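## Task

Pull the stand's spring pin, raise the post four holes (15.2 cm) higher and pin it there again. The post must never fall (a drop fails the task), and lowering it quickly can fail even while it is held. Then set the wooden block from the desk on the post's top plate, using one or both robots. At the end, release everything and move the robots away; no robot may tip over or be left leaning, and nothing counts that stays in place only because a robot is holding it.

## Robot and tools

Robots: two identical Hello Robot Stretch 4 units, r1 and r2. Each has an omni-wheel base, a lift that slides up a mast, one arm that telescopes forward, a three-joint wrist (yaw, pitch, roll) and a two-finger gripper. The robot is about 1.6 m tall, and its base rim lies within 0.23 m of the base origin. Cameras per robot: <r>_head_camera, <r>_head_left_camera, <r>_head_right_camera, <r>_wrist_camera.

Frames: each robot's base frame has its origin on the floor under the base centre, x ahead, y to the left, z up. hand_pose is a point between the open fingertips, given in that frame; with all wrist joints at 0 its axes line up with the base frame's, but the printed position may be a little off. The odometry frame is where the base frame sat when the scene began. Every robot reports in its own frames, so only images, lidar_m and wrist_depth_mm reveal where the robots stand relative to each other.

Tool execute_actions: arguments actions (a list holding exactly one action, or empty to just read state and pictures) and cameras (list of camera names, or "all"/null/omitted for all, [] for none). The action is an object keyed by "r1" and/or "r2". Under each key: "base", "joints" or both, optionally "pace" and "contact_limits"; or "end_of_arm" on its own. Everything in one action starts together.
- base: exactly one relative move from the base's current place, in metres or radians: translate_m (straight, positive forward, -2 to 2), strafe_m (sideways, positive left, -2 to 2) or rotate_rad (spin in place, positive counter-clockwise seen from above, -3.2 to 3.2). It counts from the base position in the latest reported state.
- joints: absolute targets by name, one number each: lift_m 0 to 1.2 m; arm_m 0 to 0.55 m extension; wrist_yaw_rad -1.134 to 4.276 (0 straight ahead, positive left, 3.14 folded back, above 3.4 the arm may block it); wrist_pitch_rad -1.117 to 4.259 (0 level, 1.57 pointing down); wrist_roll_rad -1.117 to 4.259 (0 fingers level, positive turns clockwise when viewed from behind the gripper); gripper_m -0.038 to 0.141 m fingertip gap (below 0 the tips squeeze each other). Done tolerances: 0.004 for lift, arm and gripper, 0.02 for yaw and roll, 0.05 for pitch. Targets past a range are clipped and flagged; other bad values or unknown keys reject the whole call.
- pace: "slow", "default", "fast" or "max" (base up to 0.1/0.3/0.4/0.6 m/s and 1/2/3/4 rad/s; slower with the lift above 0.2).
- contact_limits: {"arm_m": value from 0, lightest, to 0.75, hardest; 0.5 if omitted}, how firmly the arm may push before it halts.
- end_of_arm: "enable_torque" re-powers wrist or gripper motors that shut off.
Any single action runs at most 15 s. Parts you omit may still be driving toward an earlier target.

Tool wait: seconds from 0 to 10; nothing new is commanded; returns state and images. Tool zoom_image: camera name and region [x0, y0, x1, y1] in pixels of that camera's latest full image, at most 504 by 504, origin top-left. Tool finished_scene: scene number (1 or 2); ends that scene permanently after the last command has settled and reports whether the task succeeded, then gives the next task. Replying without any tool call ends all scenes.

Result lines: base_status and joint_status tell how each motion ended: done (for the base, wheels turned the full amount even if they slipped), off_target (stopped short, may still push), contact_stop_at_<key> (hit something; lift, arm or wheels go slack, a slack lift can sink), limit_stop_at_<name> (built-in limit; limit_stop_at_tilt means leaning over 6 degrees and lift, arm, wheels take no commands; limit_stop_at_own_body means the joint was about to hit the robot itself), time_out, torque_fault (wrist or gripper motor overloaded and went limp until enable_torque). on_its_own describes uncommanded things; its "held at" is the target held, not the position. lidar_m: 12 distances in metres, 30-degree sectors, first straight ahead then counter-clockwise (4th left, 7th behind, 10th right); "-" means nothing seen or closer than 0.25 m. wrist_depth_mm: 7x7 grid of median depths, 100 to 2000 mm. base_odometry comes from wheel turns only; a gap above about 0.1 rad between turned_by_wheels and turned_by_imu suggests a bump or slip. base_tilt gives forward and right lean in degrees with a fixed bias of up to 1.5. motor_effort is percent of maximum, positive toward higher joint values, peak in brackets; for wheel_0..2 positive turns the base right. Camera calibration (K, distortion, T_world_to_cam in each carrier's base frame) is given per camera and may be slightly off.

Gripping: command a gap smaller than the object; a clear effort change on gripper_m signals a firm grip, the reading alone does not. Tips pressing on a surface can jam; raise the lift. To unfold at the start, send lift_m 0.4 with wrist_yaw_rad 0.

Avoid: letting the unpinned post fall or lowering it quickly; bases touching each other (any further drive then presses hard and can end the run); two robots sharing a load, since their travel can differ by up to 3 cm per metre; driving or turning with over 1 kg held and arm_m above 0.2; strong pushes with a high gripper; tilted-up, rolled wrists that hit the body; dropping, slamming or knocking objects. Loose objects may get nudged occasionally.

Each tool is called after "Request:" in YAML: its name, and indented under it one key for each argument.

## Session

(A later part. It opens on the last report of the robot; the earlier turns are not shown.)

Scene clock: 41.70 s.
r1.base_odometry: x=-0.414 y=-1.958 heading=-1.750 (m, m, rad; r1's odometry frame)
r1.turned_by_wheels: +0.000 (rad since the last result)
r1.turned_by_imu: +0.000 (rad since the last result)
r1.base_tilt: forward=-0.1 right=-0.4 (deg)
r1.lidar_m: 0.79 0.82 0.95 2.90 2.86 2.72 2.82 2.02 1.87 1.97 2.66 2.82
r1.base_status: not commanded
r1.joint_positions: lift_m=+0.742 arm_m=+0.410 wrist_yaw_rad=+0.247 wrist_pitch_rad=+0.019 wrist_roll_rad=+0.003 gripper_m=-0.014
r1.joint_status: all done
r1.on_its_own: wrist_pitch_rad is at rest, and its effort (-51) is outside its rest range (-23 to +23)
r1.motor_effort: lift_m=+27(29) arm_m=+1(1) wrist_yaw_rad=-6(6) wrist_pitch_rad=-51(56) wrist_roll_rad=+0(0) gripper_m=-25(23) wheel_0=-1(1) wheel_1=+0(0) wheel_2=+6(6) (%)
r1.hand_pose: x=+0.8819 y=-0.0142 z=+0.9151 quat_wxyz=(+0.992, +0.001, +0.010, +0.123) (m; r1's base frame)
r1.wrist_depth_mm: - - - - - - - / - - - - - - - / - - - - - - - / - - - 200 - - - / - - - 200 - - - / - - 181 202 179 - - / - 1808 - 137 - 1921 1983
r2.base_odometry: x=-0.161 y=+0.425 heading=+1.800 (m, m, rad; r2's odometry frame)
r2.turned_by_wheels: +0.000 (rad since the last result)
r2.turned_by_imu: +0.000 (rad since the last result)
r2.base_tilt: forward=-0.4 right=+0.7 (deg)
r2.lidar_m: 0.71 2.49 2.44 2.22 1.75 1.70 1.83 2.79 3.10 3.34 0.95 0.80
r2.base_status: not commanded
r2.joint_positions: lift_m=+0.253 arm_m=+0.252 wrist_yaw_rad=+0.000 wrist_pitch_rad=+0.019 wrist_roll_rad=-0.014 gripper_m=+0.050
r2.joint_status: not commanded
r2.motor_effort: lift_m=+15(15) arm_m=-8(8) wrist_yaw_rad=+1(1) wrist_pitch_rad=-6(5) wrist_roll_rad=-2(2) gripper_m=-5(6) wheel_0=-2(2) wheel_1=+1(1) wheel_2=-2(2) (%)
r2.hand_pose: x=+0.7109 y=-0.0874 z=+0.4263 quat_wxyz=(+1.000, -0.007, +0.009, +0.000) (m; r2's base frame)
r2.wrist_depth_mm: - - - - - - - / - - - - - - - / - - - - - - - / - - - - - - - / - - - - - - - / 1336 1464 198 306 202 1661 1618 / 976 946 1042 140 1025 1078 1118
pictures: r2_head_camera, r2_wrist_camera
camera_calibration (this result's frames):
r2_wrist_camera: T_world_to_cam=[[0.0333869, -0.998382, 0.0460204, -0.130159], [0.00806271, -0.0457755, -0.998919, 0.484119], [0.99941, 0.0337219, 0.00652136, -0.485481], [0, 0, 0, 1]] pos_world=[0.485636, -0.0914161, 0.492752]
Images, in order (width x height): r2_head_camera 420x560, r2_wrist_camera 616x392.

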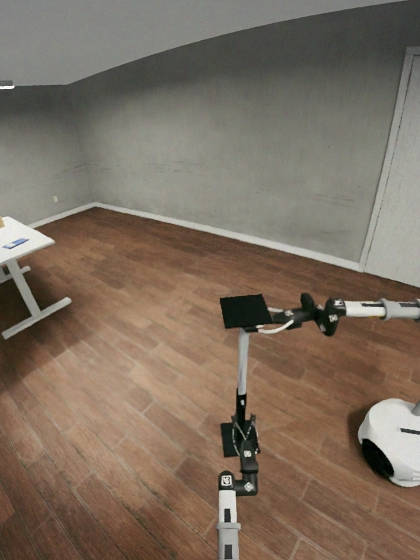

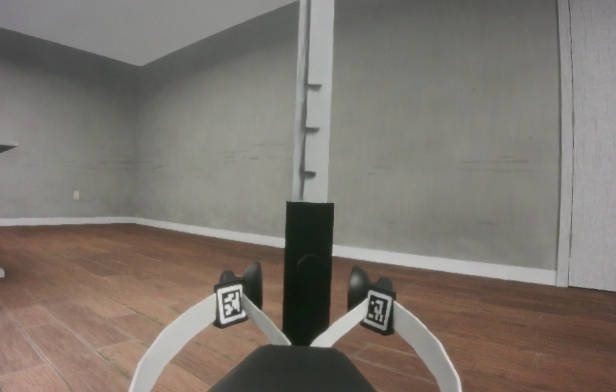

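Request:
execute_actions:
  actions:
    - {"r1":{"joints":{"lift_m":0.745},"pace":"slow"}}
  cameras: ["r2_wrist_camera"]

Scene clock: 42.60 s.
r1.base_odometry: x=-0.414 y=-1.958 heading=-1.750 (m, m, rad; r1's odometry frame)
r1.turned_by_wheels: +0.000 (rad since the last result)
r1.turned_by_imu: +0.000 (rad since the last result)
r1.base_tilt: forward=-0.1 right=-0.3 (deg)
r1.lidar_m: 0.79 0.83 0.94 2.90 2.87 2.73 2.84 2.02 1.87 1.97 2.67 2.82
r1.base_status: not commanded
r1.joint_positions: lift_m=+0.744 arm_m=+0.410 wrist_yaw_rad=+0.247 wrist_pitch_rad=+0.019 wrist_roll_rad=+0.003 gripper_m=-0.014
r1.joint_status: all done
r1.on_its_own: wrist_pitch_rad is at rest, and its effort (-53) is outside its rest range (-23 to +23)
r1.motor_effort: lift_m=+27(31) arm_m=+1(1) wrist_yaw_rad=-6(6) wrist_pitch_rad=-53(56) wrist_roll_rad=+1(1) gripper_m=-24(26) wheel_0=-1(1) wheel_1=+0(0) wheel_2=+6(6) (%)
r1.hand_pose: x=+0.8819 y=-0.0142 z=+0.9170 quat_wxyz=(+0.992, +0.001, +0.010, +0.123) (m; r1's base frame)
r1.wrist_depth_mm: - - - - - - - / - - - - - - - / - - - - - - - / - - - 200 - - - / - - - 202 - - - / - - 181 201 179 - - / - 1808 - 138 - 1863 1921
r2.base_odometry: x=-0.161 y=+0.425 heading=+1.800 (m, m, rad; r2's odometry frame)
r2.turned_by_wheels: +0.000 (rad since the last result)
r2.turned_by_imu: +0.000 (rad since the last result)
r2.base_tilt: forward=-0.1 right=+0.5 (deg)
r2.lidar_m: 0.70 2.48 2.45 2.23 1.74 1.71 1.86 2.76 3.11 3.34 0.96 0.79
r2.base_status: not commanded
r2.joint_positions: lift_m=+0.253 arm_m=+0.252 wrist_yaw_rad=+0.000 wrist_pitch_rad=+0.019 wrist_roll_rad=-0.014 gripper_m=+0.050
r2.joint_status: not commanded
r2.motor_effort: lift_m=+15(14) arm_m=-9(8) wrist_yaw_rad=+2(0) wrist_pitch_rad=-6(6) wrist_roll_rad=+1(1) gripper_m=-3(6) wheel_0=-2(2) wheel_1=+1(1) wheel_2=-2(2) (%)
r2.hand_pose: x=+0.7109 y=-0.0874 z=+0.4263 quat_wxyz=(+1.000, -0.007, +0.009, +0.000) (m; r2's base frame)
r2.wrist_depth_mm: - - - - - - - / - - - - - - - / - - - - - - - / - - - - - - - / - - - - - - - / 1366 1499 196 306 203 1618 1618 / 976 946 1078 140 1060 1078 1098
pictures: r2_wrist_camera
camera_calibration (this result's frames):
r2_wrist_camera: T_world_to_cam=[[0.0333869, -0.998382, 0.0460204, -0.130159], [0.00806272, -0.0457755, -0.998919, 0.484119], [0.99941, 0.0337219, 0.00652137, -0.485481], [0, 0, 0, 1]] pos_world=[0.485636, -0.0914161, 0.492752]
Images, in order (width x height): r2_wrist_camera 616x392.

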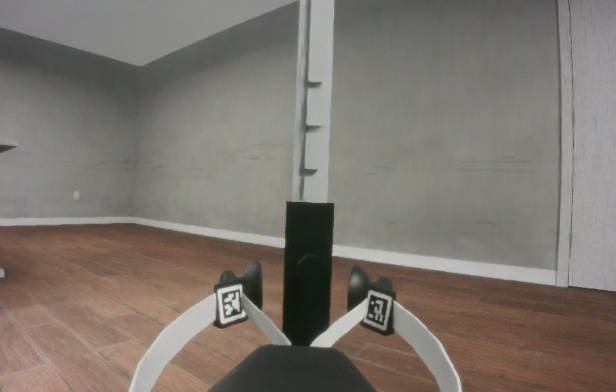

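Request:
zoom_image:
  camera: "r2_wrist_camera"
  region: [270, 60, 350, 290]

Region (270, 60, 350, 290) of r2_wrist_camera's 616x392 image, scaled by 2.191; it fills the left 175 columns of this view, and the rest is white.

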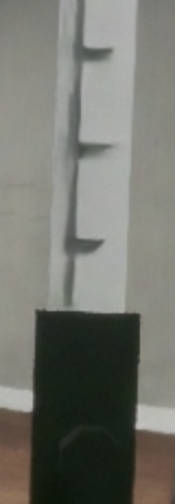

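Request:
execute_actions:
  actions:
    - {"r1":{"joints":{"lift_m":0.739},"pace":"slow"}}
  cameras: ["r2_wrist_camera","r1_wrist_camera"]

Scene clock: 45.00 s.
r1.base_odometry: x=-0.414 y=-1.958 heading=-1.750 (m, m, rad; r1's odometry frame)
r1.turned_by_wheels: +0.000 (rad since the last result)
r1.turned_by_imu: +0.000 (rad since the last result)
r1.base_tilt: forward=-0.1 right=-0.3 (deg)
r1.lidar_m: 0.79 0.81 0.95 2.91 2.87 2.73 2.84 2.02 1.88 1.97 2.67 2.83
r1.base_status: not commanded
r1.joint_positions: lift_m=+0.739 arm_m=+0.410 wrist_yaw_rad=+0.247 wrist_pitch_rad=+0.012 wrist_roll_rad=+0.003 gripper_m=-0.014
r1.joint_status: all done
r1.on_its_own: wrist_pitch_rad is at rest, and its effort (-33) is outside its rest range (-23 to +23)
r1.motor_effort: lift_m=+17(22) arm_m=+1(0) wrist_yaw_rad=-5(6) wrist_pitch_rad=-33(50) wrist_roll_rad=+1(0) gripper_m=-24(24) wheel_0=-1(1) wheel_1=+0(0) wheel_2=+6(6) (%)
r1.hand_pose: x=+0.8819 y=-0.0143 z=+0.9137 quat_wxyz=(+0.992, +0.001, +0.006, +0.123) (m; r1's base frame)
r1.wrist_depth_mm: - - - - - - - / - - - - - - - / - - - - - - - / - - - 200 - - - / - - - 202 - - - / - - 183 200 180 - - / - 1863 - 137 - 1983 -
r2.base_odometry: x=-0.161 y=+0.425 heading=+1.800 (m, m, rad; r2's odometry frame)
r2.turned_by_wheels: +0.000 (rad since the last result)
r2.turned_by_imu: -0.001 (rad since the last result)
r2.base_tilt: forward=-0.3 right=+0.6 (deg)
r2.lidar_m: 0.71 2.50 2.45 2.20 1.74 1.71 1.86 2.75 3.09 3.34 0.95 0.80
r2.base_status: not commanded
r2.joint_positions: lift_m=+0.253 arm_m=+0.252 wrist_yaw_rad=+0.000 wrist_pitch_rad=+0.019 wrist_roll_rad=-0.014 gripper_m=+0.050
r2.joint_status: not commanded
r2.motor_effort: lift_m=+15(14) arm_m=-8(8) wrist_yaw_rad=+2(0) wrist_pitch_rad=-6(6) wrist_roll_rad=-1(1) gripper_m=-2(4) wheel_0=-2(2) wheel_1=+1(1) wheel_2=-2(2) (%)
r2.hand_pose: x=+0.7109 y=-0.0874 z=+0.4263 quat_wxyz=(+1.000, -0.007, +0.009, +0.000) (m; r2's base frame)
r2.wrist_depth_mm: - - - - - - - / - - - - - - - / - - - - - - - / - - - - - - - / - - - - - - - / 1366 1430 198 307 203 1661 1618 / 976 931 1060 140 1042 1078 1118
pictures: r1_wrist_camera, r2_wrist_camera
camera_calibration (this result's frames):
r1_wrist_camera: T_world_to_cam=[[0.248811, -0.968143, 0.0281608, -0.261508], [0.00944103, -0.0266495, -0.9996, 0.962858], [0.968506, 0.248977, 0.0025096, -0.626958], [0, 0, 0, 1]] pos_world=[0.663188, -0.0714194, 0.971411]
r2_wrist_camera: T_world_to_cam=[[0.033387, -0.998382, 0.0460205, -0.130159], [0.0080627, -0.0457756, -0.998919, 0.484119], [0.99941, 0.033722, 0.00652135, -0.485481], [0, 0, 0, 1]] pos_world=[0.485636, -0.0914161, 0.492752]
Images, in order (width x height): r1_wrist_camera 616x392, r2_wrist_camera 616x392.

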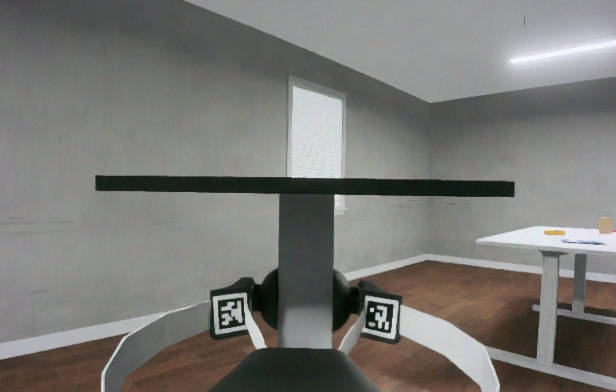

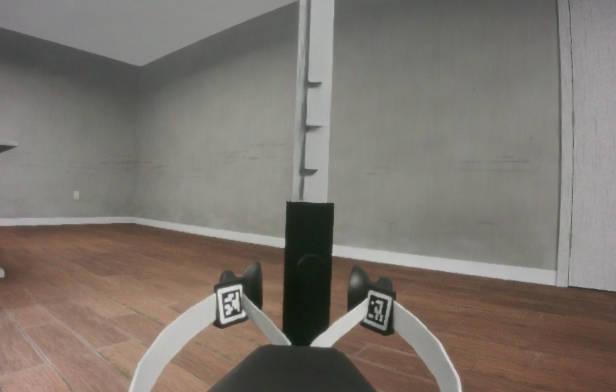

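Request:
execute_actions:
  actions:
    - {"r1":{"joints":{"lift_m":0.734},"pace":"slow"}}
  cameras: ["r2_wrist_camera"]

Scene clock: 48.47 s.
r1.base_odometry: x=-0.414 y=-1.958 heading=-1.750 (m, m, rad; r1's odometry frame)
r1.turned_by_wheels: +0.000 (rad since the last result)
r1.turned_by_imu: +0.000 (rad since the last result)
r1.base_tilt: forward=-0.1 right=-0.3 (deg)
r1.lidar_m: 0.80 0.82 0.95 2.89 2.89 2.74 2.82 2.02 1.86 1.97 2.66 2.80
r1.base_status: not commanded
r1.joint_positions: lift_m=+0.734 arm_m=+0.410 wrist_yaw_rad=+0.247 wrist_pitch_rad=+0.006 wrist_roll_rad=+0.003 gripper_m=-0.014
r1.joint_status: all done
r1.motor_effort: lift_m=+16(16) arm_m=+0(1) wrist_yaw_rad=-4(6) wrist_pitch_rad=-15(33) wrist_roll_rad=+1(0) gripper_m=-24(26) wheel_0=-1(1) wheel_1=+0(0) wheel_2=+5(6) (%)
r1.hand_pose: x=+0.8819 y=-0.0143 z=+0.9107 quat_wxyz=(+0.992, +0.001, +0.003, +0.123) (m; r1's base frame)
r1.wrist_depth_mm: - - - - - - - / - - - - - - - / - - - - - - - / - - - 202 - - - / - - - 201 - - - / - - 183 201 180 - - / - 1921 - 138 - 1863 -
r2.base_odometry: x=-0.161 y=+0.425 heading=+1.800 (m, m, rad; r2's odometry frame)
r2.turned_by_wheels: +0.000 (rad since the last result)
r2.turned_by_imu: -0.001 (rad since the last result)
r2.base_tilt: forward=-0.1 right=+0.7 (deg)
r2.lidar_m: 0.70 2.49 2.47 2.22 1.75 1.71 1.84 2.76 3.11 3.32 0.94 0.81
r2.base_status: not commanded
r2.joint_positions: lift_m=+0.253 arm_m=+0.252 wrist_yaw_rad=+0.000 wrist_pitch_rad=+0.019 wrist_roll_rad=-0.014 gripper_m=+0.050
r2.joint_status: not commanded
r2.motor_effort: lift_m=+15(14) arm_m=-8(8) wrist_yaw_rad=-1(3) wrist_pitch_rad=-5(5) wrist_roll_rad=+0(2) gripper_m=-2(4) wheel_0=-2(2) wheel_1=+1(1) wheel_2=-2(2) (%)
r2.hand_pose: x=+0.7109 y=-0.0874 z=+0.4263 quat_wxyz=(+1.000, -0.007, +0.009, +0.000) (m; r2's base frame)
r2.wrist_depth_mm: - - - - - - - / - - - - - - - / - - - - - - - / - - - - - - - / - - - - - - - / 1366 1464 198 307 202 1661 1661 / 976 946 1060 140 1042 1078 1098
pictures: r2_wrist_camera
camera_calibration (this result's frames):
r2_wrist_camera: T_world_to_cam=[[0.0333869, -0.998382, 0.0460205, -0.130159], [0.00806271, -0.0457756, -0.998919, 0.484119], [0.99941, 0.0337219, 0.00652136, -0.485481], [0, 0, 0, 1]] pos_world=[0.485636, -0.0914161, 0.492752]
Images, in order (width x height): r2_wrist_camera 616x392.

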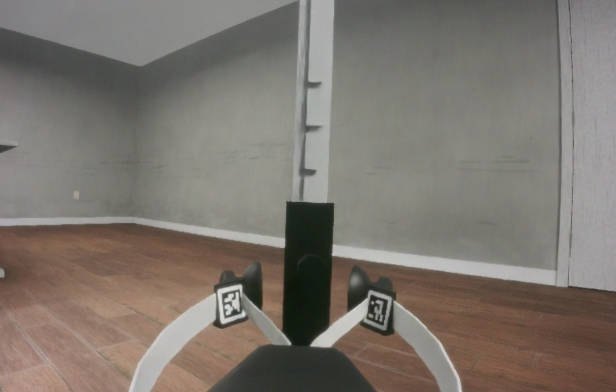

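Request:
execute_actions:
  actions:
    - {"r1":{"joints":{"lift_m":0.731},"pace":"slow"}}
  cameras: ["r2_wrist_camera"]

Scene clock: 49.60 s.
r1.base_odometry: x=-0.414 y=-1.958 heading=-1.750 (m, m, rad; r1's odometry frame)
r1.turned_by_wheels: +0.000 (rad since the last result)
r1.turned_by_imu: +0.000 (rad since the last result)
r1.base_tilt: forward=-0.1 right=-0.3 (deg)
r1.lidar_m: 0.79 0.82 0.95 2.88 2.87 2.74 2.83 2.00 1.87 1.97 2.66 2.83
r1.base_status: not commanded
r1.joint_positions: lift_m=+0.731 arm_m=+0.410 wrist_yaw_rad=+0.247 wrist_pitch_rad=+0.005 wrist_roll_rad=+0.003 gripper_m=-0.014
r1.joint_status: all done
r1.motor_effort: lift_m=+16(16) arm_m=+1(1) wrist_yaw_rad=-5(5) wrist_pitch_rad=-12(15) wrist_roll_rad=+1(1) gripper_m=-23(25) wheel_0=-1(1) wheel_1=+0(0) wheel_2=+5(5) (%)
r1.hand_pose: x=+0.8819 y=-0.0143 z=+0.9080 quat_wxyz=(+0.992, +0.001, +0.003, +0.123) (m; r1's base frame)
r1.wrist_depth_mm: - - - - - - - / - - - - - - - / - - - - - - - / - - - 202 - - - / - - - 201 - - - / - - 183 201 180 - - / - 1921 - 137 - 1921 -
r2.base_odometry: x=-0.161 y=+0.425 heading=+1.800 (m, m, rad; r2's odometry frame)
r2.turned_by_wheels: +0.000 (rad since the last result)
r2.turned_by_imu: +0.000 (rad since the last result)
r2.base_tilt: forward=-0.3 right=+0.6 (deg)
r2.lidar_m: 0.72 2.51 2.47 2.23 1.74 1.71 1.84 2.75 3.10 3.34 0.95 0.81
r2.base_status: not commanded
r2.joint_positions: lift_m=+0.253 arm_m=+0.252 wrist_yaw_rad=+0.000 wrist_pitch_rad=+0.019 wrist_roll_rad=-0.014 gripper_m=+0.050
r2.joint_status: not commanded
r2.motor_effort: lift_m=+14(14) arm_m=-8(8) wrist_yaw_rad=+2(1) wrist_pitch_rad=-5(5) wrist_roll_rad=-2(0) gripper_m=-3(3) wheel_0=-2(2) wheel_1=+1(1) wheel_2=-2(2) (%)
r2.hand_pose: x=+0.7109 y=-0.0874 z=+0.4263 quat_wxyz=(+1.000, -0.007, +0.009, +0.000) (m; r2's base frame)
r2.wrist_depth_mm: - - - - - - - / - - - - - - - / - - - - - - - / - - - - - - - / - - - - - - - / 1397 1464 198 307 202 1661 1661 / 991 931 1060 140 1060 1078 1118
pictures: r2_wrist_camera
camera_calibration (this result's frames):
r2_wrist_camera: T_world_to_cam=[[0.0333871, -0.998382, 0.0460203, -0.130159], [0.00806257, -0.0457754, -0.998919, 0.484119], [0.99941, 0.033722, 0.00652122, -0.48548], [0, 0, 0, 1]] pos_world=[0.485636, -0.0914161, 0.492752]
Images, in order (width x height): r2_wrist_camera 616x392.

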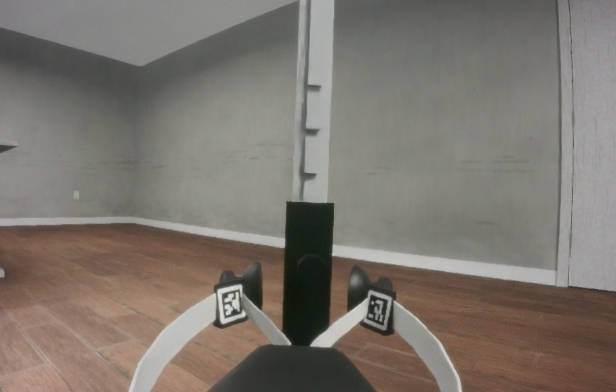

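Still riding below the hole. Go up past the previous maximum.

Request:
execute_actions:
  actions:
    - {"r1":{"joints":{"lift_m":0.748},"pace":"slow"}}
  cameras: ["r2_wrist_camera","r2_head_camera"]

Request:
zoom_image:
  camera: "r2_head_camera"
  region: [200, 370, 290, 460]

Scene clock: 50.80 s.
r1.base_odometry: x=-0.414 y=-1.958 heading=-1.750 (m, m, rad; r1's odometry frame)
r1.turned_by_wheels: +0.000 (rad since the last result)
r1.turned_by_imu: +0.000 (rad since the last result)
r1.base_tilt: forward=+0.0 right=-0.4 (deg)
r1.lidar_m: 0.79 0.80 0.94 2.89 2.87 2.74 2.84 2.01 1.86 1.94 2.66 2.82
r1.base_status: not commanded
r1.joint_positions: lift_m=+0.747 arm_m=+0.410 wrist_yaw_rad=+0.247 wrist_pitch_rad=+0.019 wrist_roll_rad=+0.003 gripper_m=-0.014
r1.joint_status: all done
r1.on_its_own: wrist_pitch_rad is at rest, and its effort (-52) is outside its rest range (-23 to +23)
r1.motor_effort: lift_m=+27(30) arm_m=+1(1) wrist_yaw_rad=-6(6) wrist_pitch_rad=-52(53) wrist_roll_rad=+1(1) gripper_m=-24(27) wheel_0=-1(1) wheel_1=+0(0) wheel_2=+5(5) (%)
r1.hand_pose: x=+0.8819 y=-0.0142 z=+0.9201 quat_wxyz=(+0.992, +0.001, +0.010, +0.123) (m; r1's base frame)
r1.wrist_depth_mm: - - - - - - - / - - - - - - - / - - - - - - - / - - - 200 - - - / - - - 201 - - - / - - 181 202 180 - - / 1983 1863 - 137 - 1921 -
r2.base_odometry: x=-0.161 y=+0.425 heading=+1.800 (m, m, rad; r2's odometry frame)
r2.turned_by_wheels: +0.000 (rad since the last result)
r2.turned_by_imu: +0.000 (rad since the last result)
r2.base_tilt: forward=-0.2 right=+0.7 (deg)
r2.lidar_m: 0.71 2.47 2.46 2.21 1.74 1.71 1.84 2.77 3.10 3.34 0.95 0.79
r2.base_status: not commanded
r2.joint_positions: lift_m=+0.253 arm_m=+0.252 wrist_yaw_rad=+0.000 wrist_pitch_rad=+0.019 wrist_roll_rad=-0.014 gripper_m=+0.050
r2.joint_status: not commanded
r2.motor_effort: lift_m=+15(15) arm_m=-8(8) wrist_yaw_rad=+0(2) wrist_pitch_rad=-6(5) wrist_roll_rad=+0(0) gripper_m=-4(3) wheel_0=-2(2) wheel_1=+1(1) wheel_2=-2(2) (%)
r2.hand_pose: x=+0.7109 y=-0.0874 z=+0.4263 quat_wxyz=(+1.000, -0.007, +0.009, +0.000) (m; r2's base frame)
r2.wrist_depth_mm: - - - - - - - / - - - - - - - / - - - - - - - / - - - - - - - / - - - - - - - / 1366 1430 197 306 202 1661 1618 / 991 946 1060 140 1042 1078 1118
pictures: r2_head_camera, r2_wrist_camera
camera_calibration (this result's frames):
r2_wrist_camera: T_world_to_cam=[[0.033387, -0.998382, 0.0460204, -0.130159], [0.00806255, -0.0457756, -0.998919, 0.484119], [0.99941, 0.033722, 0.0065212, -0.48548], [0, 0, 0, 1]] pos_world=[0.485636, -0.0914161, 0.492752]
Images, in order (width x height): r2_head_camera 420x560, r2_wrist_camera 616x392.

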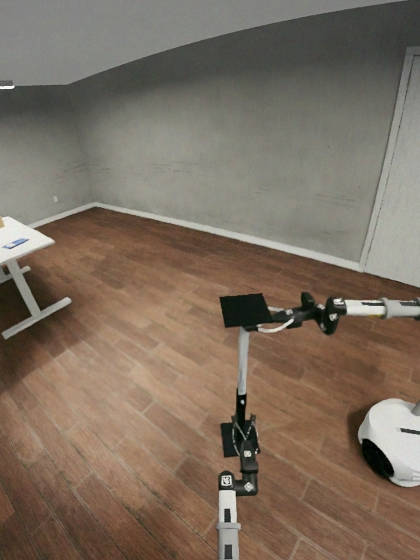

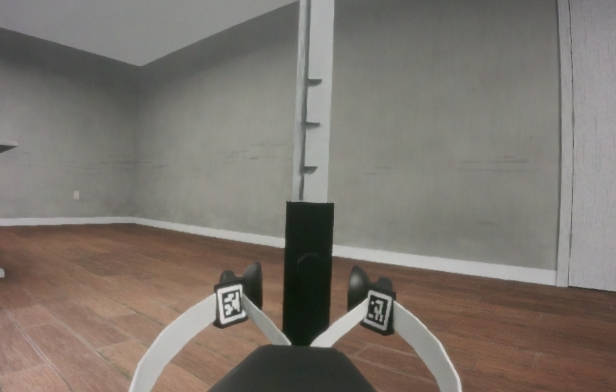

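Region (200, 370, 290, 460) of r2_head_camera's 420x560 image, scaled by 5.600, with more detail than that image has.

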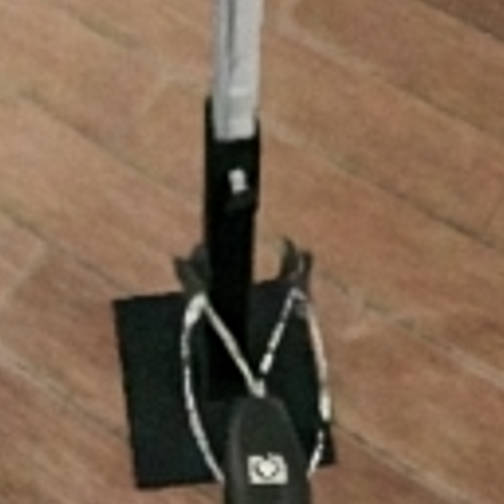

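Request:
execute_actions:
  actions:
    - {"r1":{"joints":{"lift_m":0.7505},"pace":"slow"}}
  cameras: ["r2_wrist_camera"]

Scene clock: 51.67 s.
r1.base_odometry: x=-0.414 y=-1.958 heading=-1.750 (m, m, rad; r1's odometry frame)
r1.turned_by_wheels: +0.000 (rad since the last result)
r1.turned_by_imu: +0.000 (rad since the last result)
r1.base_tilt: forward=-0.1 right=-0.3 (deg)
r1.lidar_m: 0.80 0.81 0.96 2.91 2.86 2.73 2.82 2.00 1.85 1.97 2.68 2.82
r1.base_status: not commanded
r1.joint_positions: lift_m=+0.750 arm_m=+0.410 wrist_yaw_rad=+0.247 wrist_pitch_rad=+0.022 wrist_roll_rad=+0.003 gripper_m=-0.014
r1.joint_status: all done
r1.on_its_own: wrist_pitch_rad is at rest, and its effort (-58) is outside its rest range (-23 to +23)
r1.motor_effort: lift_m=+28(29) arm_m=+1(0) wrist_yaw_rad=-5(6) wrist_pitch_rad=-58(60) wrist_roll_rad=+1(0) gripper_m=-25(28) wheel_0=-1(1) wheel_1=+0(0) wheel_2=+5(5) (%)
r1.hand_pose: x=+0.8818 y=-0.0143 z=+0.9217 quat_wxyz=(+0.992, +0.000, +0.011, +0.123) (m; r1's base frame)
r1.wrist_depth_mm: - - - - - - - / - - - - - - - / - - - - - - - / - - - 200 - - - / - - - 202 - - - / - - 181 201 180 - - / - 1808 - 137 - 1863 1921
r2.base_odometry: x=-0.161 y=+0.425 heading=+1.800 (m, m, rad; r2's odometry frame)
r2.turned_by_wheels: +0.000 (rad since the last result)
r2.turned_by_imu: +0.000 (rad since the last result)
r2.base_tilt: forward=-0.2 right=+0.7 (deg)
r2.lidar_m: 0.70 2.50 2.47 2.22 1.74 1.72 1.85 2.77 3.11 3.37 0.95 0.78
r2.base_status: not commanded
r2.joint_positions: lift_m=+0.253 arm_m=+0.252 wrist_yaw_rad=+0.000 wrist_pitch_rad=+0.019 wrist_roll_rad=-0.014 gripper_m=+0.050
r2.joint_status: not commanded
r2.motor_effort: lift_m=+15(15) arm_m=-8(9) wrist_yaw_rad=-1(2) wrist_pitch_rad=-6(6) wrist_roll_rad=-1(1) gripper_m=-5(1) wheel_0=-2(2) wheel_1=+1(1) wheel_2=-2(2) (%)
r2.hand_pose: x=+0.7109 y=-0.0874 z=+0.4263 quat_wxyz=(+1.000, -0.007, +0.009, +0.000) (m; r2's base frame)
r2.wrist_depth_mm: - - - - - - - / - - - - - - - / - - - - - - - / - - - - - - - / - - - - - - - / 1366 1464 198 306 202 1661 1661 / 991 960 1060 140 1042 1098 1098
pictures: r2_wrist_camera
camera_calibration (this result's frames):
r2_wrist_camera: T_world_to_cam=[[0.033387, -0.998382, 0.0460204, -0.130159], [0.00806262, -0.0457755, -0.998919, 0.484119], [0.99941, 0.033722, 0.00652127, -0.48548], [0, 0, 0, 1]] pos_world=[0.485636, -0.0914161, 0.492752]
Images, in order (width x height): r2_wrist_camera 616x392.

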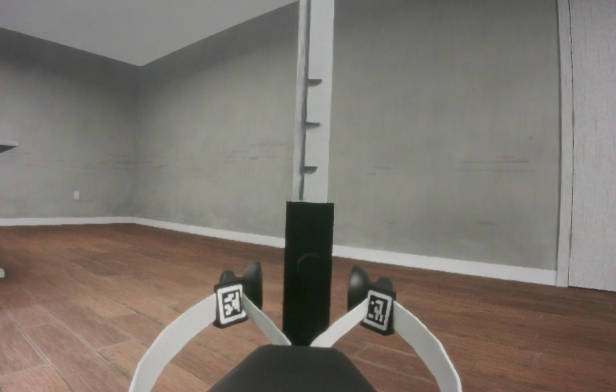

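Request:
execute_actions:
  actions:
    - {"r1":{"joints":{"lift_m":0.731},"pace":"slow"},"r2":{"base":{"rotate_rad":0.85},"joints":{"arm_m":0.0,"gripper_m":0.12},"pace":"fast"}}
  cameras: ["r2_wrist_camera","r2_head_camera","r1_wrist_camera"]

Scene clock: 53.97 s.
r1.base_odometry: x=-0.414 y=-1.958 heading=-1.750 (m, m, rad; r1's odometry frame)
r1.turned_by_wheels: +0.000 (rad since the last result)
r1.turned_by_imu: +0.000 (rad since the last result)
r1.base_tilt: forward=-0.2 right=-0.4 (deg)
r1.lidar_m: 0.79 0.94 0.94 2.91 2.87 2.72 2.82 2.01 1.85 1.95 2.68 2.81
r1.base_status: not commanded
r1.joint_positions: lift_m=+0.731 arm_m=+0.410 wrist_yaw_rad=+0.246 wrist_pitch_rad=+0.001 wrist_roll_rad=+0.003 gripper_m=-0.014
r1.joint_status: all done
r1.motor_effort: lift_m=+14(27) arm_m=+0(1) wrist_yaw_rad=-2(5) wrist_pitch_rad=+1(60) wrist_roll_rad=+0(0) gripper_m=-23(26) wheel_0=-1(1) wheel_1=+0(0) wheel_2=+4(5) (%)
r1.hand_pose: x=+0.8819 y=-0.0146 z=+0.9094 quat_wxyz=(+0.992, +0.002, +0.001, +0.123) (m; r1's base frame)
r1.wrist_depth_mm: - - - - - - - / - - - - - - - / - - - - - - - / - - - 203 - - - / - - - 202 - - - / - - 182 202 179 - - / - 1921 - 138 - 1983 -
r2.base_odometry: x=-0.161 y=+0.425 heading=+2.649 (m, m, rad; r2's odometry frame)
r2.turned_by_wheels: +0.850 (rad since the last result)
r2.turned_by_imu: +0.859 (rad since the last result)
r2.base_tilt: forward=-0.2 right=+0.7 (deg)
r2.lidar_m: 2.48 2.70 1.82 1.69 1.74 2.26 3.11 3.18 0.97 0.79 0.70 3.97
r2.base_status: done
r2.joint_positions: lift_m=+0.253 arm_m=+0.003 wrist_yaw_rad=+0.000 wrist_pitch_rad=+0.019 wrist_roll_rad=-0.014 gripper_m=+0.120
r2.joint_status: all done
joint sent to its limit — the command would take r2.arm_m past its lower limit, so that joint was sent only as far as its limit.
r2.motor_effort: lift_m=+15(15) arm_m=-8(11) wrist_yaw_rad=+1(3) wrist_pitch_rad=-6(6) wrist_roll_rad=-2(1) gripper_m=-1(2) wheel_0=-3(11) wheel_1=-2(12) wheel_2=+1(11) (%)
r2.hand_pose: x=+0.4619 y=-0.0875 z=+0.4262 quat_wxyz=(+1.000, -0.007, +0.009, +0.000) (m; r2's base frame)
r2.wrist_depth_mm: - - - - - - - / - - - - - - - / - - - - - - - / - - - - - - - / - - - - - - - / 1366 1336 1255 1618 215 1661 1661 / 991 991 1078 145 1118 1042 1138
pictures: r1_wrist_camera, r2_head_camera, r2_wrist_camera
camera_calibration (this result's frames):
r1_wrist_camera: T_world_to_cam=[[0.247494, -0.968479, 0.0282109, -0.260572], [0.0205418, -0.0238652, -0.999504, 0.948631], [0.968672, 0.247951, 0.0139878, -0.637474], [0, 0, 0, 1]] pos_world=[0.662506, -0.0716569, 0.964429]
r2_wrist_camera: T_world_to_cam=[[0.0333208, -0.998385, 0.0460113, -0.12183], [0.00779632, -0.0457758, -0.998921, 0.48614], [0.999414, 0.0336436, 0.00625844, -0.236575], [0, 0, 0, 1]] pos_world=[0.236706, -0.0914211, 0.492701]
Images, in order (width x height): r1_wrist_camera 616x392, r2_head_camera 420x560, r2_wrist_camera 616x392.

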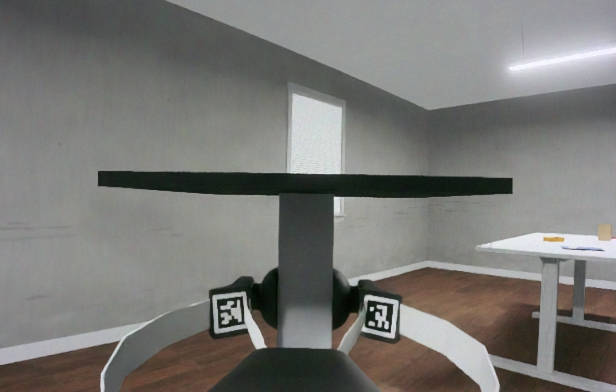

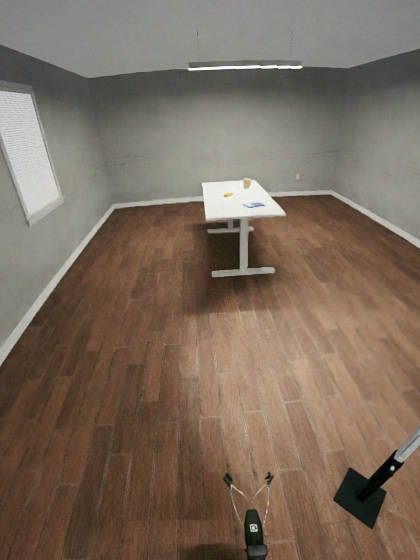

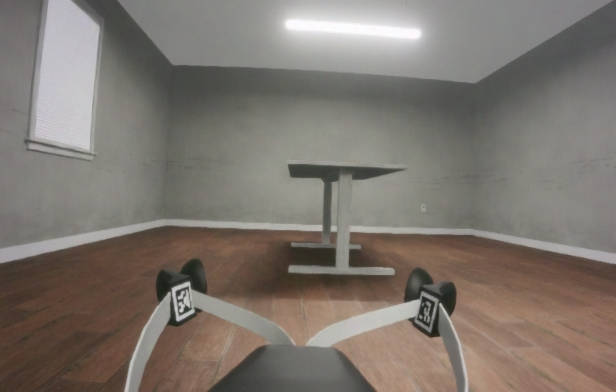

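Request:
zoom_image:
  camera: "r2_head_camera"
  region: [190, 165, 300, 235]

Region (190, 165, 300, 235) of r2_head_camera's 420x560 image, scaled by 4.582, with more detail than that image has; it fills the top 321 rows of this view, and the rest is white.

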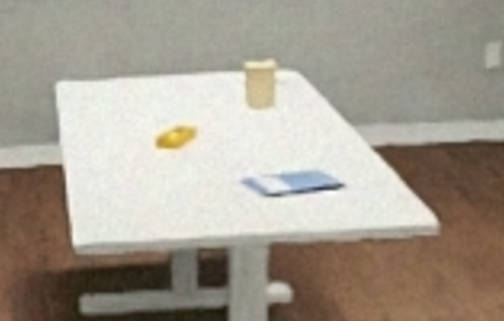

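Request:
execute_actions:
  actions:
    - {"r1":{"joints":{"gripper_m":0.12}},"r2":{"base":{"rotate_rad":-0.42},"joints":{"lift_m":0.2},"pace":"max"}}
  cameras: []

Request:
execute_actions:
  actions:
    - {"r1":{"joints":{"arm_m":0.0},"pace":"fast"},"r2":{"base":{"translate_m":2.0},"pace":"max"}}
  cameras: ["r2_head_camera","r1_head_camera"]

Scene clock: 58.13 s.
r1.base_odometry: x=-0.414 y=-1.957 heading=-1.750 (m, m, rad; r1's odometry frame)
r1.turned_by_wheels: +0.000 (rad since the last result)
r1.turned_by_imu: -0.001 (rad since the last result)
r1.base_tilt: forward=-0.1 right=-0.3 (deg)
r1.lidar_m: 0.82 0.94 0.96 2.90 2.86 2.74 2.83 2.02 1.87 1.96 2.68 2.86
r1.base_status: not commanded
r1.joint_positions: lift_m=+0.731 arm_m=+0.410 wrist_yaw_rad=+0.245 wrist_pitch_rad=+0.002 wrist_roll_rad=+0.003 gripper_m=+0.120
r1.joint_status: all done
r1.motor_effort: lift_m=+15(15) arm_m=+1(1) wrist_yaw_rad=+1(8) wrist_pitch_rad=-3(3) wrist_roll_rad=+1(1) gripper_m=+0(20) wheel_0=+0(1) wheel_1=+0(0) wheel_2=-2(4) (%)
r1.hand_pose: x=+0.8819 y=-0.0149 z=+0.9089 quat_wxyz=(+0.993, +0.002, +0.001, +0.122) (m; r1's base frame)
r1.wrist_depth_mm: - - - - - - - / - - - - - - - / - - - - - - - / - - - 203 - - - / - - - 204 - - - / - - - 202 210 - - / - - - 138 - - -
r2.base_odometry: x=-0.160 y=+0.425 heading=+2.230 (m, m, rad; r2's odometry frame)
r2.turned_by_wheels: -0.420 (rad since the last result)
r2.turned_by_imu: -0.426 (rad since the last result)
r2.base_tilt: forward=-0.3 right=+0.7 (deg)
r2.lidar_m: 2.52 2.45 2.41 1.78 1.71 1.79 2.48 3.09 3.23 0.94 0.81 0.72
r2.base_status: done
r2.joint_positions: lift_m=+0.200 arm_m=+0.003 wrist_yaw_rad=+0.000 wrist_pitch_rad=+0.019 wrist_roll_rad=-0.014 gripper_m=+0.120
r2.joint_status: all done
r2.motor_effort: lift_m=+16(15) arm_m=-8(8) wrist_yaw_rad=+0(2) wrist_pitch_rad=-6(7) wrist_roll_rad=-1(1) gripper_m=-1(2) wheel_0=+3(11) wheel_1=+1(10) wheel_2=-3(11) (%)
r2.hand_pose: x=+0.4619 y=-0.0875 z=+0.3731 quat_wxyz=(+1.000, -0.007, +0.009, +0.000) (m; r2's base frame)
r2.wrist_depth_mm: - - - - - - - / - - - - - - - / - - - - - - 459 / - - - - - - 445 / - - - - - - 439 / 1205 1182 1138 1430 215 1464 442 / 878 878 960 145 991 931 442
pictures: none
No camera images: the call's "cameras" was empty. Leave "cameras" out to get every camera's image.

Scene clock: 63.03 s.
r1.base_odometry: x=-0.414 y=-1.957 heading=-1.750 (m, m, rad; r1's odometry frame)
r1.turned_by_wheels: +0.000 (rad since the last result)
r1.turned_by_imu: +0.000 (rad since the last result)
r1.base_tilt: forward=-0.2 right=-0.4 (deg)
r1.lidar_m: 0.77 2.94 2.80 2.89 2.86 2.73 2.81 2.02 1.87 1.93 2.65 1.87
r1.base_status: not commanded
r1.joint_positions: lift_m=+0.731 arm_m=+0.002 wrist_yaw_rad=+0.245 wrist_pitch_rad=+0.003 wrist_roll_rad=+0.003 gripper_m=+0.120
r1.joint_status: all done
r1.motor_effort: lift_m=+15(15) arm_m=-7(7) wrist_yaw_rad=+0(1) wrist_pitch_rad=-5(7) wrist_roll_rad=+1(1) gripper_m=-2(1) wheel_0=+0(0) wheel_1=+1(1) wheel_2=-1(2) (%)
r1.hand_pose: x=+0.4737 y=-0.0149 z=+0.9087 quat_wxyz=(+0.993, +0.002, +0.002, +0.122) (m; r1's base frame)
r1.wrist_depth_mm: - - - - - - - / - - - - - - - / - - - - - - - / - - - - - - - / - - - - - - - / - - - - 211 - - / - - - 138 - - -
r2.base_odometry: x=-1.386 y=+2.005 heading=+2.230 (m, m, rad; r2's odometry frame)
r2.turned_by_wheels: +0.001 (rad since the last result)
r2.turned_by_imu: -0.004 (rad since the last result)
r2.base_tilt: forward=-0.1 right=+0.4 (deg)
r2.lidar_m: 2.94 0.70 0.71 1.01 2.69 2.83 1.35 1.25 2.87 2.12 2.03 2.12
r2.base_status: done
r2.joint_positions: lift_m=+0.200 arm_m=+0.003 wrist_yaw_rad=+0.000 wrist_pitch_rad=+0.019 wrist_roll_rad=-0.014 gripper_m=+0.120
r2.joint_status: not commanded
r2.motor_effort: lift_m=+16(16) arm_m=-8(8) wrist_yaw_rad=+1(2) wrist_pitch_rad=-7(7) wrist_roll_rad=+0(0) gripper_m=+1(2) wheel_0=+3(13) wheel_1=+2(12) wheel_2=+3(17) (%)
r2.hand_pose: x=+0.4619 y=-0.0874 z=+0.3731 quat_wxyz=(+1.000, -0.007, +0.009, +0.000) (m; r2's base frame)
r2.wrist_depth_mm: - - - - - - 1661 / - - - - - - 1756 / - - - - - - 1708 / - - - - - - 1661 / - - - - - - 1708 / 1229 1138 1138 1430 214 1464 1464 / 878 866 960 145 991 931 991
pictures: r1_head_camera, r2_head_camera
Images, in order (width x height): r1_head_camera 420x560, r2_head_camera 420x560.

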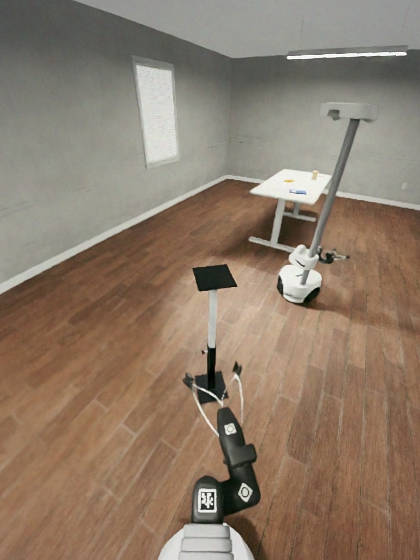

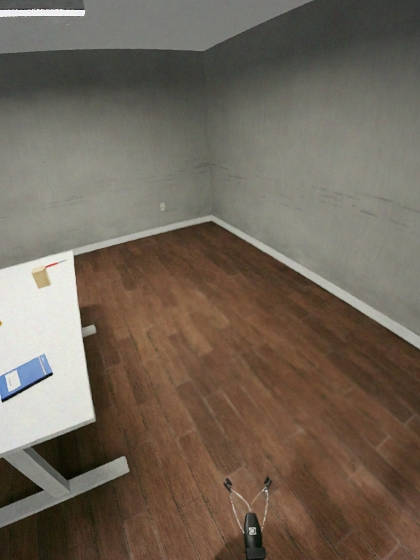

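Request:
execute_actions:
  actions:
    - {"r2":{"base":{"rotate_rad":0.18},"pace":"max"}}
  cameras: []

Request:
execute_actions:
  actions:
    - {"r1":{"base":{"translate_m":-0.5},"pace":"fast"},"r2":{"base":{"translate_m":1.6},"joints":{"lift_m":0.62},"pace":"max"}}
  cameras: []

Request:
execute_actions:
  actions:
    - {"r2":{"base":{"rotate_rad":1.82},"pace":"max"}}
  cameras: ["r2_head_camera","r2_wrist_camera"]

Scene clock: 65.57 s.
r1.base_odometry: x=-0.414 y=-1.957 heading=-1.750 (m, m, rad; r1's odometry frame)
r1.turned_by_wheels: +0.000 (rad since the last result)
r1.turned_by_imu: +0.000 (rad since the last result)
r1.base_tilt: forward=-0.2 right=-0.4 (deg)
r1.lidar_m: 0.77 2.94 2.80 2.89 2.88 2.74 2.80 1.99 1.85 1.95 2.69 1.88
r1.base_status: not commanded
r1.joint_positions: lift_m=+0.731 arm_m=+0.002 wrist_yaw_rad=+0.245 wrist_pitch_rad=+0.003 wrist_roll_rad=+0.003 gripper_m=+0.120
r1.joint_status: not commanded
r1.motor_effort: lift_m=+15(15) arm_m=-7(7) wrist_yaw_rad=+0(0) wrist_pitch_rad=-5(6) wrist_roll_rad=+0(1) gripper_m=+0(1) wheel_0=+0(0) wheel_1=+0(1) wheel_2=-1(1) (%)
r1.hand_pose: x=+0.4737 y=-0.0149 z=+0.9087 quat_wxyz=(+0.993, +0.002, +0.002, +0.122) (m; r1's base frame)
r1.wrist_depth_mm: - - - - - - - / - - - - - - - / - - - - - - - / - - - - - - - / - - - - - - - / - - - - 210 - - / - - - 138 - - -
r2.base_odometry: x=-1.386 y=+2.005 heading=+2.410 (m, m, rad; r2's odometry frame)
r2.turned_by_wheels: +0.180 (rad since the last result)
r2.turned_by_imu: +0.181 (rad since the last result)
r2.base_tilt: forward=-0.1 right=+0.6 (deg)
r2.lidar_m: 3.68 0.70 0.78 2.71 2.70 3.02 1.32 1.75 2.47 2.06 2.04 2.28
r2.base_status: done
r2.joint_positions: lift_m=+0.200 arm_m=+0.003 wrist_yaw_rad=+0.000 wrist_pitch_rad=+0.019 wrist_roll_rad=-0.014 gripper_m=+0.120
r2.joint_status: not commanded
r2.motor_effort: lift_m=+16(16) arm_m=-8(8) wrist_yaw_rad=-1(3) wrist_pitch_rad=-7(7) wrist_roll_rad=+1(0) gripper_m=-2(1) wheel_0=-3(11) wheel_1=-1(10) wheel_2=+0(10) (%)
r2.hand_pose: x=+0.4619 y=-0.0874 z=+0.3731 quat_wxyz=(+1.000, -0.007, +0.009, +0.000) (m; r2's base frame)
r2.wrist_depth_mm: - - - - - - 1983 / 842 - - - - - 1921 / 1618 - - - - - 1921 / - - - - - - 1863 / 1661 - - - - - 1921 / 1229 1182 1118 1464 214 1430 1464 / 878 878 960 145 991 931 1008
pictures: none
No camera images: the call's "cameras" was empty. Leave "cameras" out to get every camera's image.

Scene clock: 69.73 s.
r1.base_odometry: x=-0.325 y=-1.466 heading=-1.750 (m, m, rad; r1's odometry frame)
r1.turned_by_wheels: +0.000 (rad since the last result)
r1.turned_by_imu: +0.001 (rad since the last result)
r1.base_tilt: forward=-0.2 right=-0.3 (deg)
r1.lidar_m: 1.26 3.18 3.03 3.14 2.42 2.30 2.39 1.75 1.65 1.72 2.33 3.30
r1.base_status: done
r1.joint_positions: lift_m=+0.731 arm_m=+0.002 wrist_yaw_rad=+0.245 wrist_pitch_rad=+0.003 wrist_roll_rad=+0.003 gripper_m=+0.120
r1.joint_status: not commanded
r1.motor_effort: lift_m=+15(15) arm_m=-7(7) wrist_yaw_rad=+0(1) wrist_pitch_rad=-5(7) wrist_roll_rad=+1(1) gripper_m=+0(2) wheel_0=+0(6) wheel_1=+1(5) wheel_2=+1(10) (%)
r1.hand_pose: x=+0.4737 y=-0.0148 z=+0.9086 quat_wxyz=(+0.993, +0.002, +0.002, +0.122) (m; r1's base frame)
r1.wrist_depth_mm: - - - - - - - / - - - - - - - / - - - - - - - / - - - - - - - / - - - - - - - / - - - - 211 - - / - - - 138 - - -
r2.base_odometry: x=-2.577 y=+3.074 heading=+2.410 (m, m, rad; r2's odometry frame)
r2.turned_by_wheels: +0.001 (rad since the last result)
r2.turned_by_imu: -0.004 (rad since the last result)
r2.base_tilt: forward=-0.1 right=+0.7 (deg)
r2.lidar_m: 2.35 2.35 0.77 0.61 0.60 0.74 3.93 3.50 1.84 1.51 1.50 1.68
r2.base_status: done
r2.joint_positions: lift_m=+0.620 arm_m=+0.003 wrist_yaw_rad=+0.000 wrist_pitch_rad=+0.019 wrist_roll_rad=-0.014 gripper_m=+0.120
r2.joint_status: all done
r2.motor_effort: lift_m=+24(27) arm_m=-8(8) wrist_yaw_rad=+1(1) wrist_pitch_rad=-5(7) wrist_roll_rad=-1(2) gripper_m=-2(3) wheel_0=+4(12) wheel_1=+3(11) wheel_2=+2(16) (%)
r2.hand_pose: x=+0.4619 y=-0.0874 z=+0.7925 quat_wxyz=(+1.000, -0.007, +0.009, +0.000) (m; r2's base frame)
r2.wrist_depth_mm: 1808 1983 - - - 1808 1397 / 1921 1983 - - - 1808 1397 / 1921 1921 - - - 1756 1366 / 1921 - - - - 1756 1397 / 1863 1983 - - - 1708 1366 / 1921 1983 - - 214 1618 1336 / 1708 1756 1921 145 1983 1618 1336
pictures: none
No camera images: the call's "cameras" was empty. Leave "cameras" out to get every camera's image.

Scene clock: 71.63 s.
r1.base_odometry: x=-0.325 y=-1.466 heading=-1.750 (m, m, rad; r1's odometry frame)
r1.turned_by_wheels: +0.000 (rad since the last result)
r1.turned_by_imu: +0.000 (rad since the last result)
r1.base_tilt: forward=-0.2 right=-0.4 (deg)
r1.lidar_m: 1.27 3.18 3.04 3.16 2.41 2.29 2.40 1.76 1.65 1.72 2.34 3.30
r1.base_status: not commanded
r1.joint_positions: lift_m=+0.731 arm_m=+0.002 wrist_yaw_rad=+0.245 wrist_pitch_rad=+0.003 wrist_roll_rad=+0.003 gripper_m=+0.120
r1.joint_status: not commanded
r1.motor_effort: lift_m=+15(15) arm_m=-7(7) wrist_yaw_rad=+0(0) wrist_pitch_rad=-5(5) wrist_roll_rad=+1(1) gripper_m=-1(0) wheel_0=+0(0) wheel_1=+1(1) wheel_2=+1(1) (%)
r1.hand_pose: x=+0.4737 y=-0.0148 z=+0.9086 quat_wxyz=(+0.993, +0.002, +0.002, +0.122) (m; r1's base frame)
r1.wrist_depth_mm: - - - - - - - / - - - - - - - / - - - - - - - / - - - - - - - / - - - - - - - / - - - - 209 - - / - - - 138 - - -
r2.base_odometry: x=-2.577 y=+3.074 heading=-2.053 (m, m, rad; r2's odometry frame)
r2.turned_by_wheels: +1.820 (rad since the last result)
r2.turned_by_imu: +1.840 (rad since the last result)
r2.base_tilt: forward=-0.2 right=+0.6 (deg)
r2.lidar_m: 0.61 0.65 0.83 2.95 2.37 1.64 1.51 1.55 2.03 2.35 2.41 0.67
r2.base_status: done
r2.joint_positions: lift_m=+0.620 arm_m=+0.003 wrist_yaw_rad=+0.000 wrist_pitch_rad=+0.019 wrist_roll_rad=-0.014 gripper_m=+0.120
r2.joint_status: not commanded
r2.motor_effort: lift_m=+24(24) arm_m=-8(8) wrist_yaw_rad=+0(0) wrist_pitch_rad=-6(6) wrist_roll_rad=-1(1) gripper_m=-2(1) wheel_0=-3(11) wheel_1=-2(9) wheel_2=-1(10) (%)
r2.hand_pose: x=+0.4619 y=-0.0874 z=+0.7925 quat_wxyz=(+1.000, -0.007, +0.009, +0.000) (m; r2's base frame)
r2.wrist_depth_mm: - - - - - - - / - - - - - - - / - - - - - - - / - - - - - - - / 723 778 842 917 591 1008 - / 421 402 402 442 215 452 445 / 1756 1756 1863 145 1983 809 1983
pictures: r2_head_camera, r2_wrist_camera
camera_calibration (this result's frames):
r2_wrist_camera: T_world_to_cam=[[0.0336408, -0.998374, 0.0460179, -0.138743], [0.0080131, -0.0457731, -0.99892, 0.851982], [0.999402, 0.0339732, 0.00646023, -0.238984], [0, 0, 0, 1]] pos_world=[0.236681, -0.0914002, 0.85899]
Images, in order (width x height): r2_head_camera 420x560, r2_wrist_camera 616x392.

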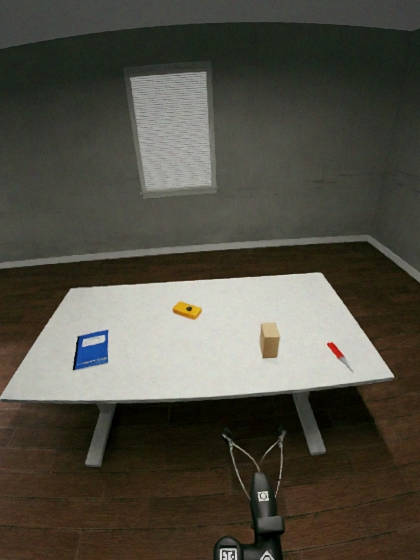

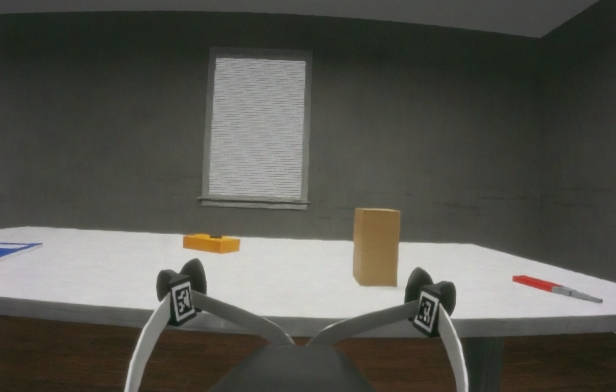

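Request:
execute_actions:
  actions:
    - {"r2":{"base":{"strafe_m":-0.105},"joints":{"lift_m":0.6,"arm_m":0.27},"pace":"fast"}}
  cameras: ["r2_head_camera","r2_wrist_camera"]

Scene clock: 74.07 s.
r1.base_odometry: x=-0.325 y=-1.466 heading=-1.750 (m, m, rad; r1's odometry frame)
r1.turned_by_wheels: +0.000 (rad since the last result)
r1.turned_by_imu: +0.000 (rad since the last result)
r1.base_tilt: forward=-0.1 right=-0.3 (deg)
r1.lidar_m: 1.29 3.19 3.05 3.12 2.41 2.30 2.38 1.75 1.65 1.71 2.35 3.28
r1.base_status: not commanded
r1.joint_positions: lift_m=+0.731 arm_m=+0.002 wrist_yaw_rad=+0.245 wrist_pitch_rad=+0.003 wrist_roll_rad=+0.003 gripper_m=+0.120
r1.joint_status: not commanded
r1.motor_effort: lift_m=+15(15) arm_m=-7(7) wrist_yaw_rad=+0(0) wrist_pitch_rad=-6(6) wrist_roll_rad=+1(1) gripper_m=+0(2) wheel_0=+0(0) wheel_1=+1(1) wheel_2=+1(1) (%)
r1.hand_pose: x=+0.4737 y=-0.0148 z=+0.9086 quat_wxyz=(+0.993, +0.002, +0.002, +0.122) (m; r1's base frame)
r1.wrist_depth_mm: - - - - - - - / - - - - - - - / - - - - - - - / - - - - - - - / - - - - - - - / - - - - 210 - - / - - - 138 - - -
r2.base_odometry: x=-2.670 y=+3.123 heading=-2.053 (m, m, rad; r2's odometry frame)
r2.turned_by_wheels: +0.000 (rad since the last result)
r2.turned_by_imu: -0.001 (rad since the last result)
r2.base_tilt: forward=-0.3 right=+0.7 (deg)
r2.lidar_m: 0.63 0.66 0.86 3.04 2.36 1.62 1.49 1.52 2.00 2.23 2.26 0.67
r2.base_status: done
r2.joint_positions: lift_m=+0.600 arm_m=+0.268 wrist_yaw_rad=+0.000 wrist_pitch_rad=+0.019 wrist_roll_rad=-0.014 gripper_m=+0.120
r2.joint_status: all done
r2.motor_effort: lift_m=+15(22) arm_m=+9(10) wrist_yaw_rad=+2(1) wrist_pitch_rad=-6(6) wrist_roll_rad=-2(3) gripper_m=+0(2) wheel_0=+0(15) wheel_1=-1(15) wheel_2=+0(0) (%)
r2.hand_pose: x=+0.7278 y=-0.0874 z=+0.7733 quat_wxyz=(+1.000, -0.007, +0.009, +0.000) (m; r2's base frame)
r2.wrist_depth_mm: - - - - - - - / - - - - - - - / - - - - - - - / - - - - - - - / 603 580 715 300 809 842 - / 320 306 296 300 215 379 379 / 229 228 250 145 265 244 -
pictures: r2_head_camera, r2_wrist_camera
camera_calibration (this result's frames):
r2_wrist_camera: T_world_to_cam=[[0.0336264, -0.998374, 0.0460177, -0.146796], [0.00800481, -0.0457732, -0.99892, 0.830601], [0.999402, 0.0339584, 0.00645262, -0.504634], [0, 0, 0, 1]] pos_world=[0.50262, -0.0914012, 0.839715]
Images, in order (width x height): r2_head_camera 420x560, r2_wrist_camera 616x392.

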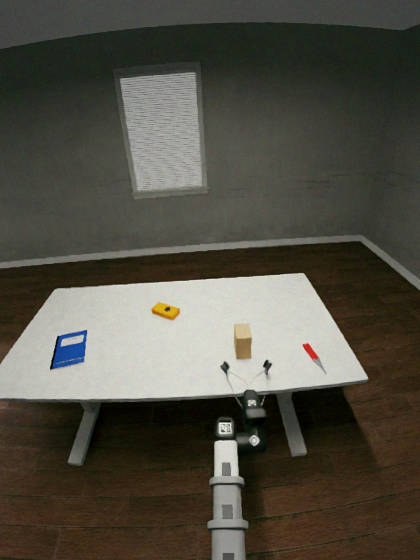

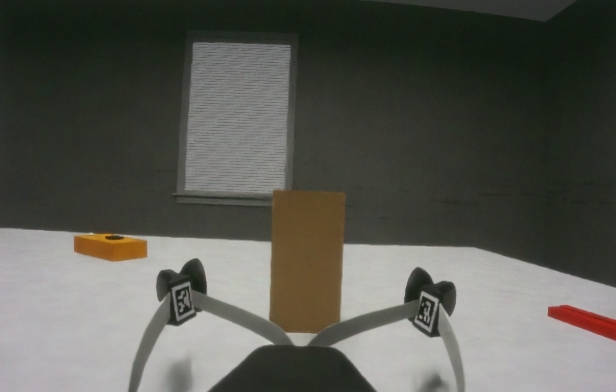

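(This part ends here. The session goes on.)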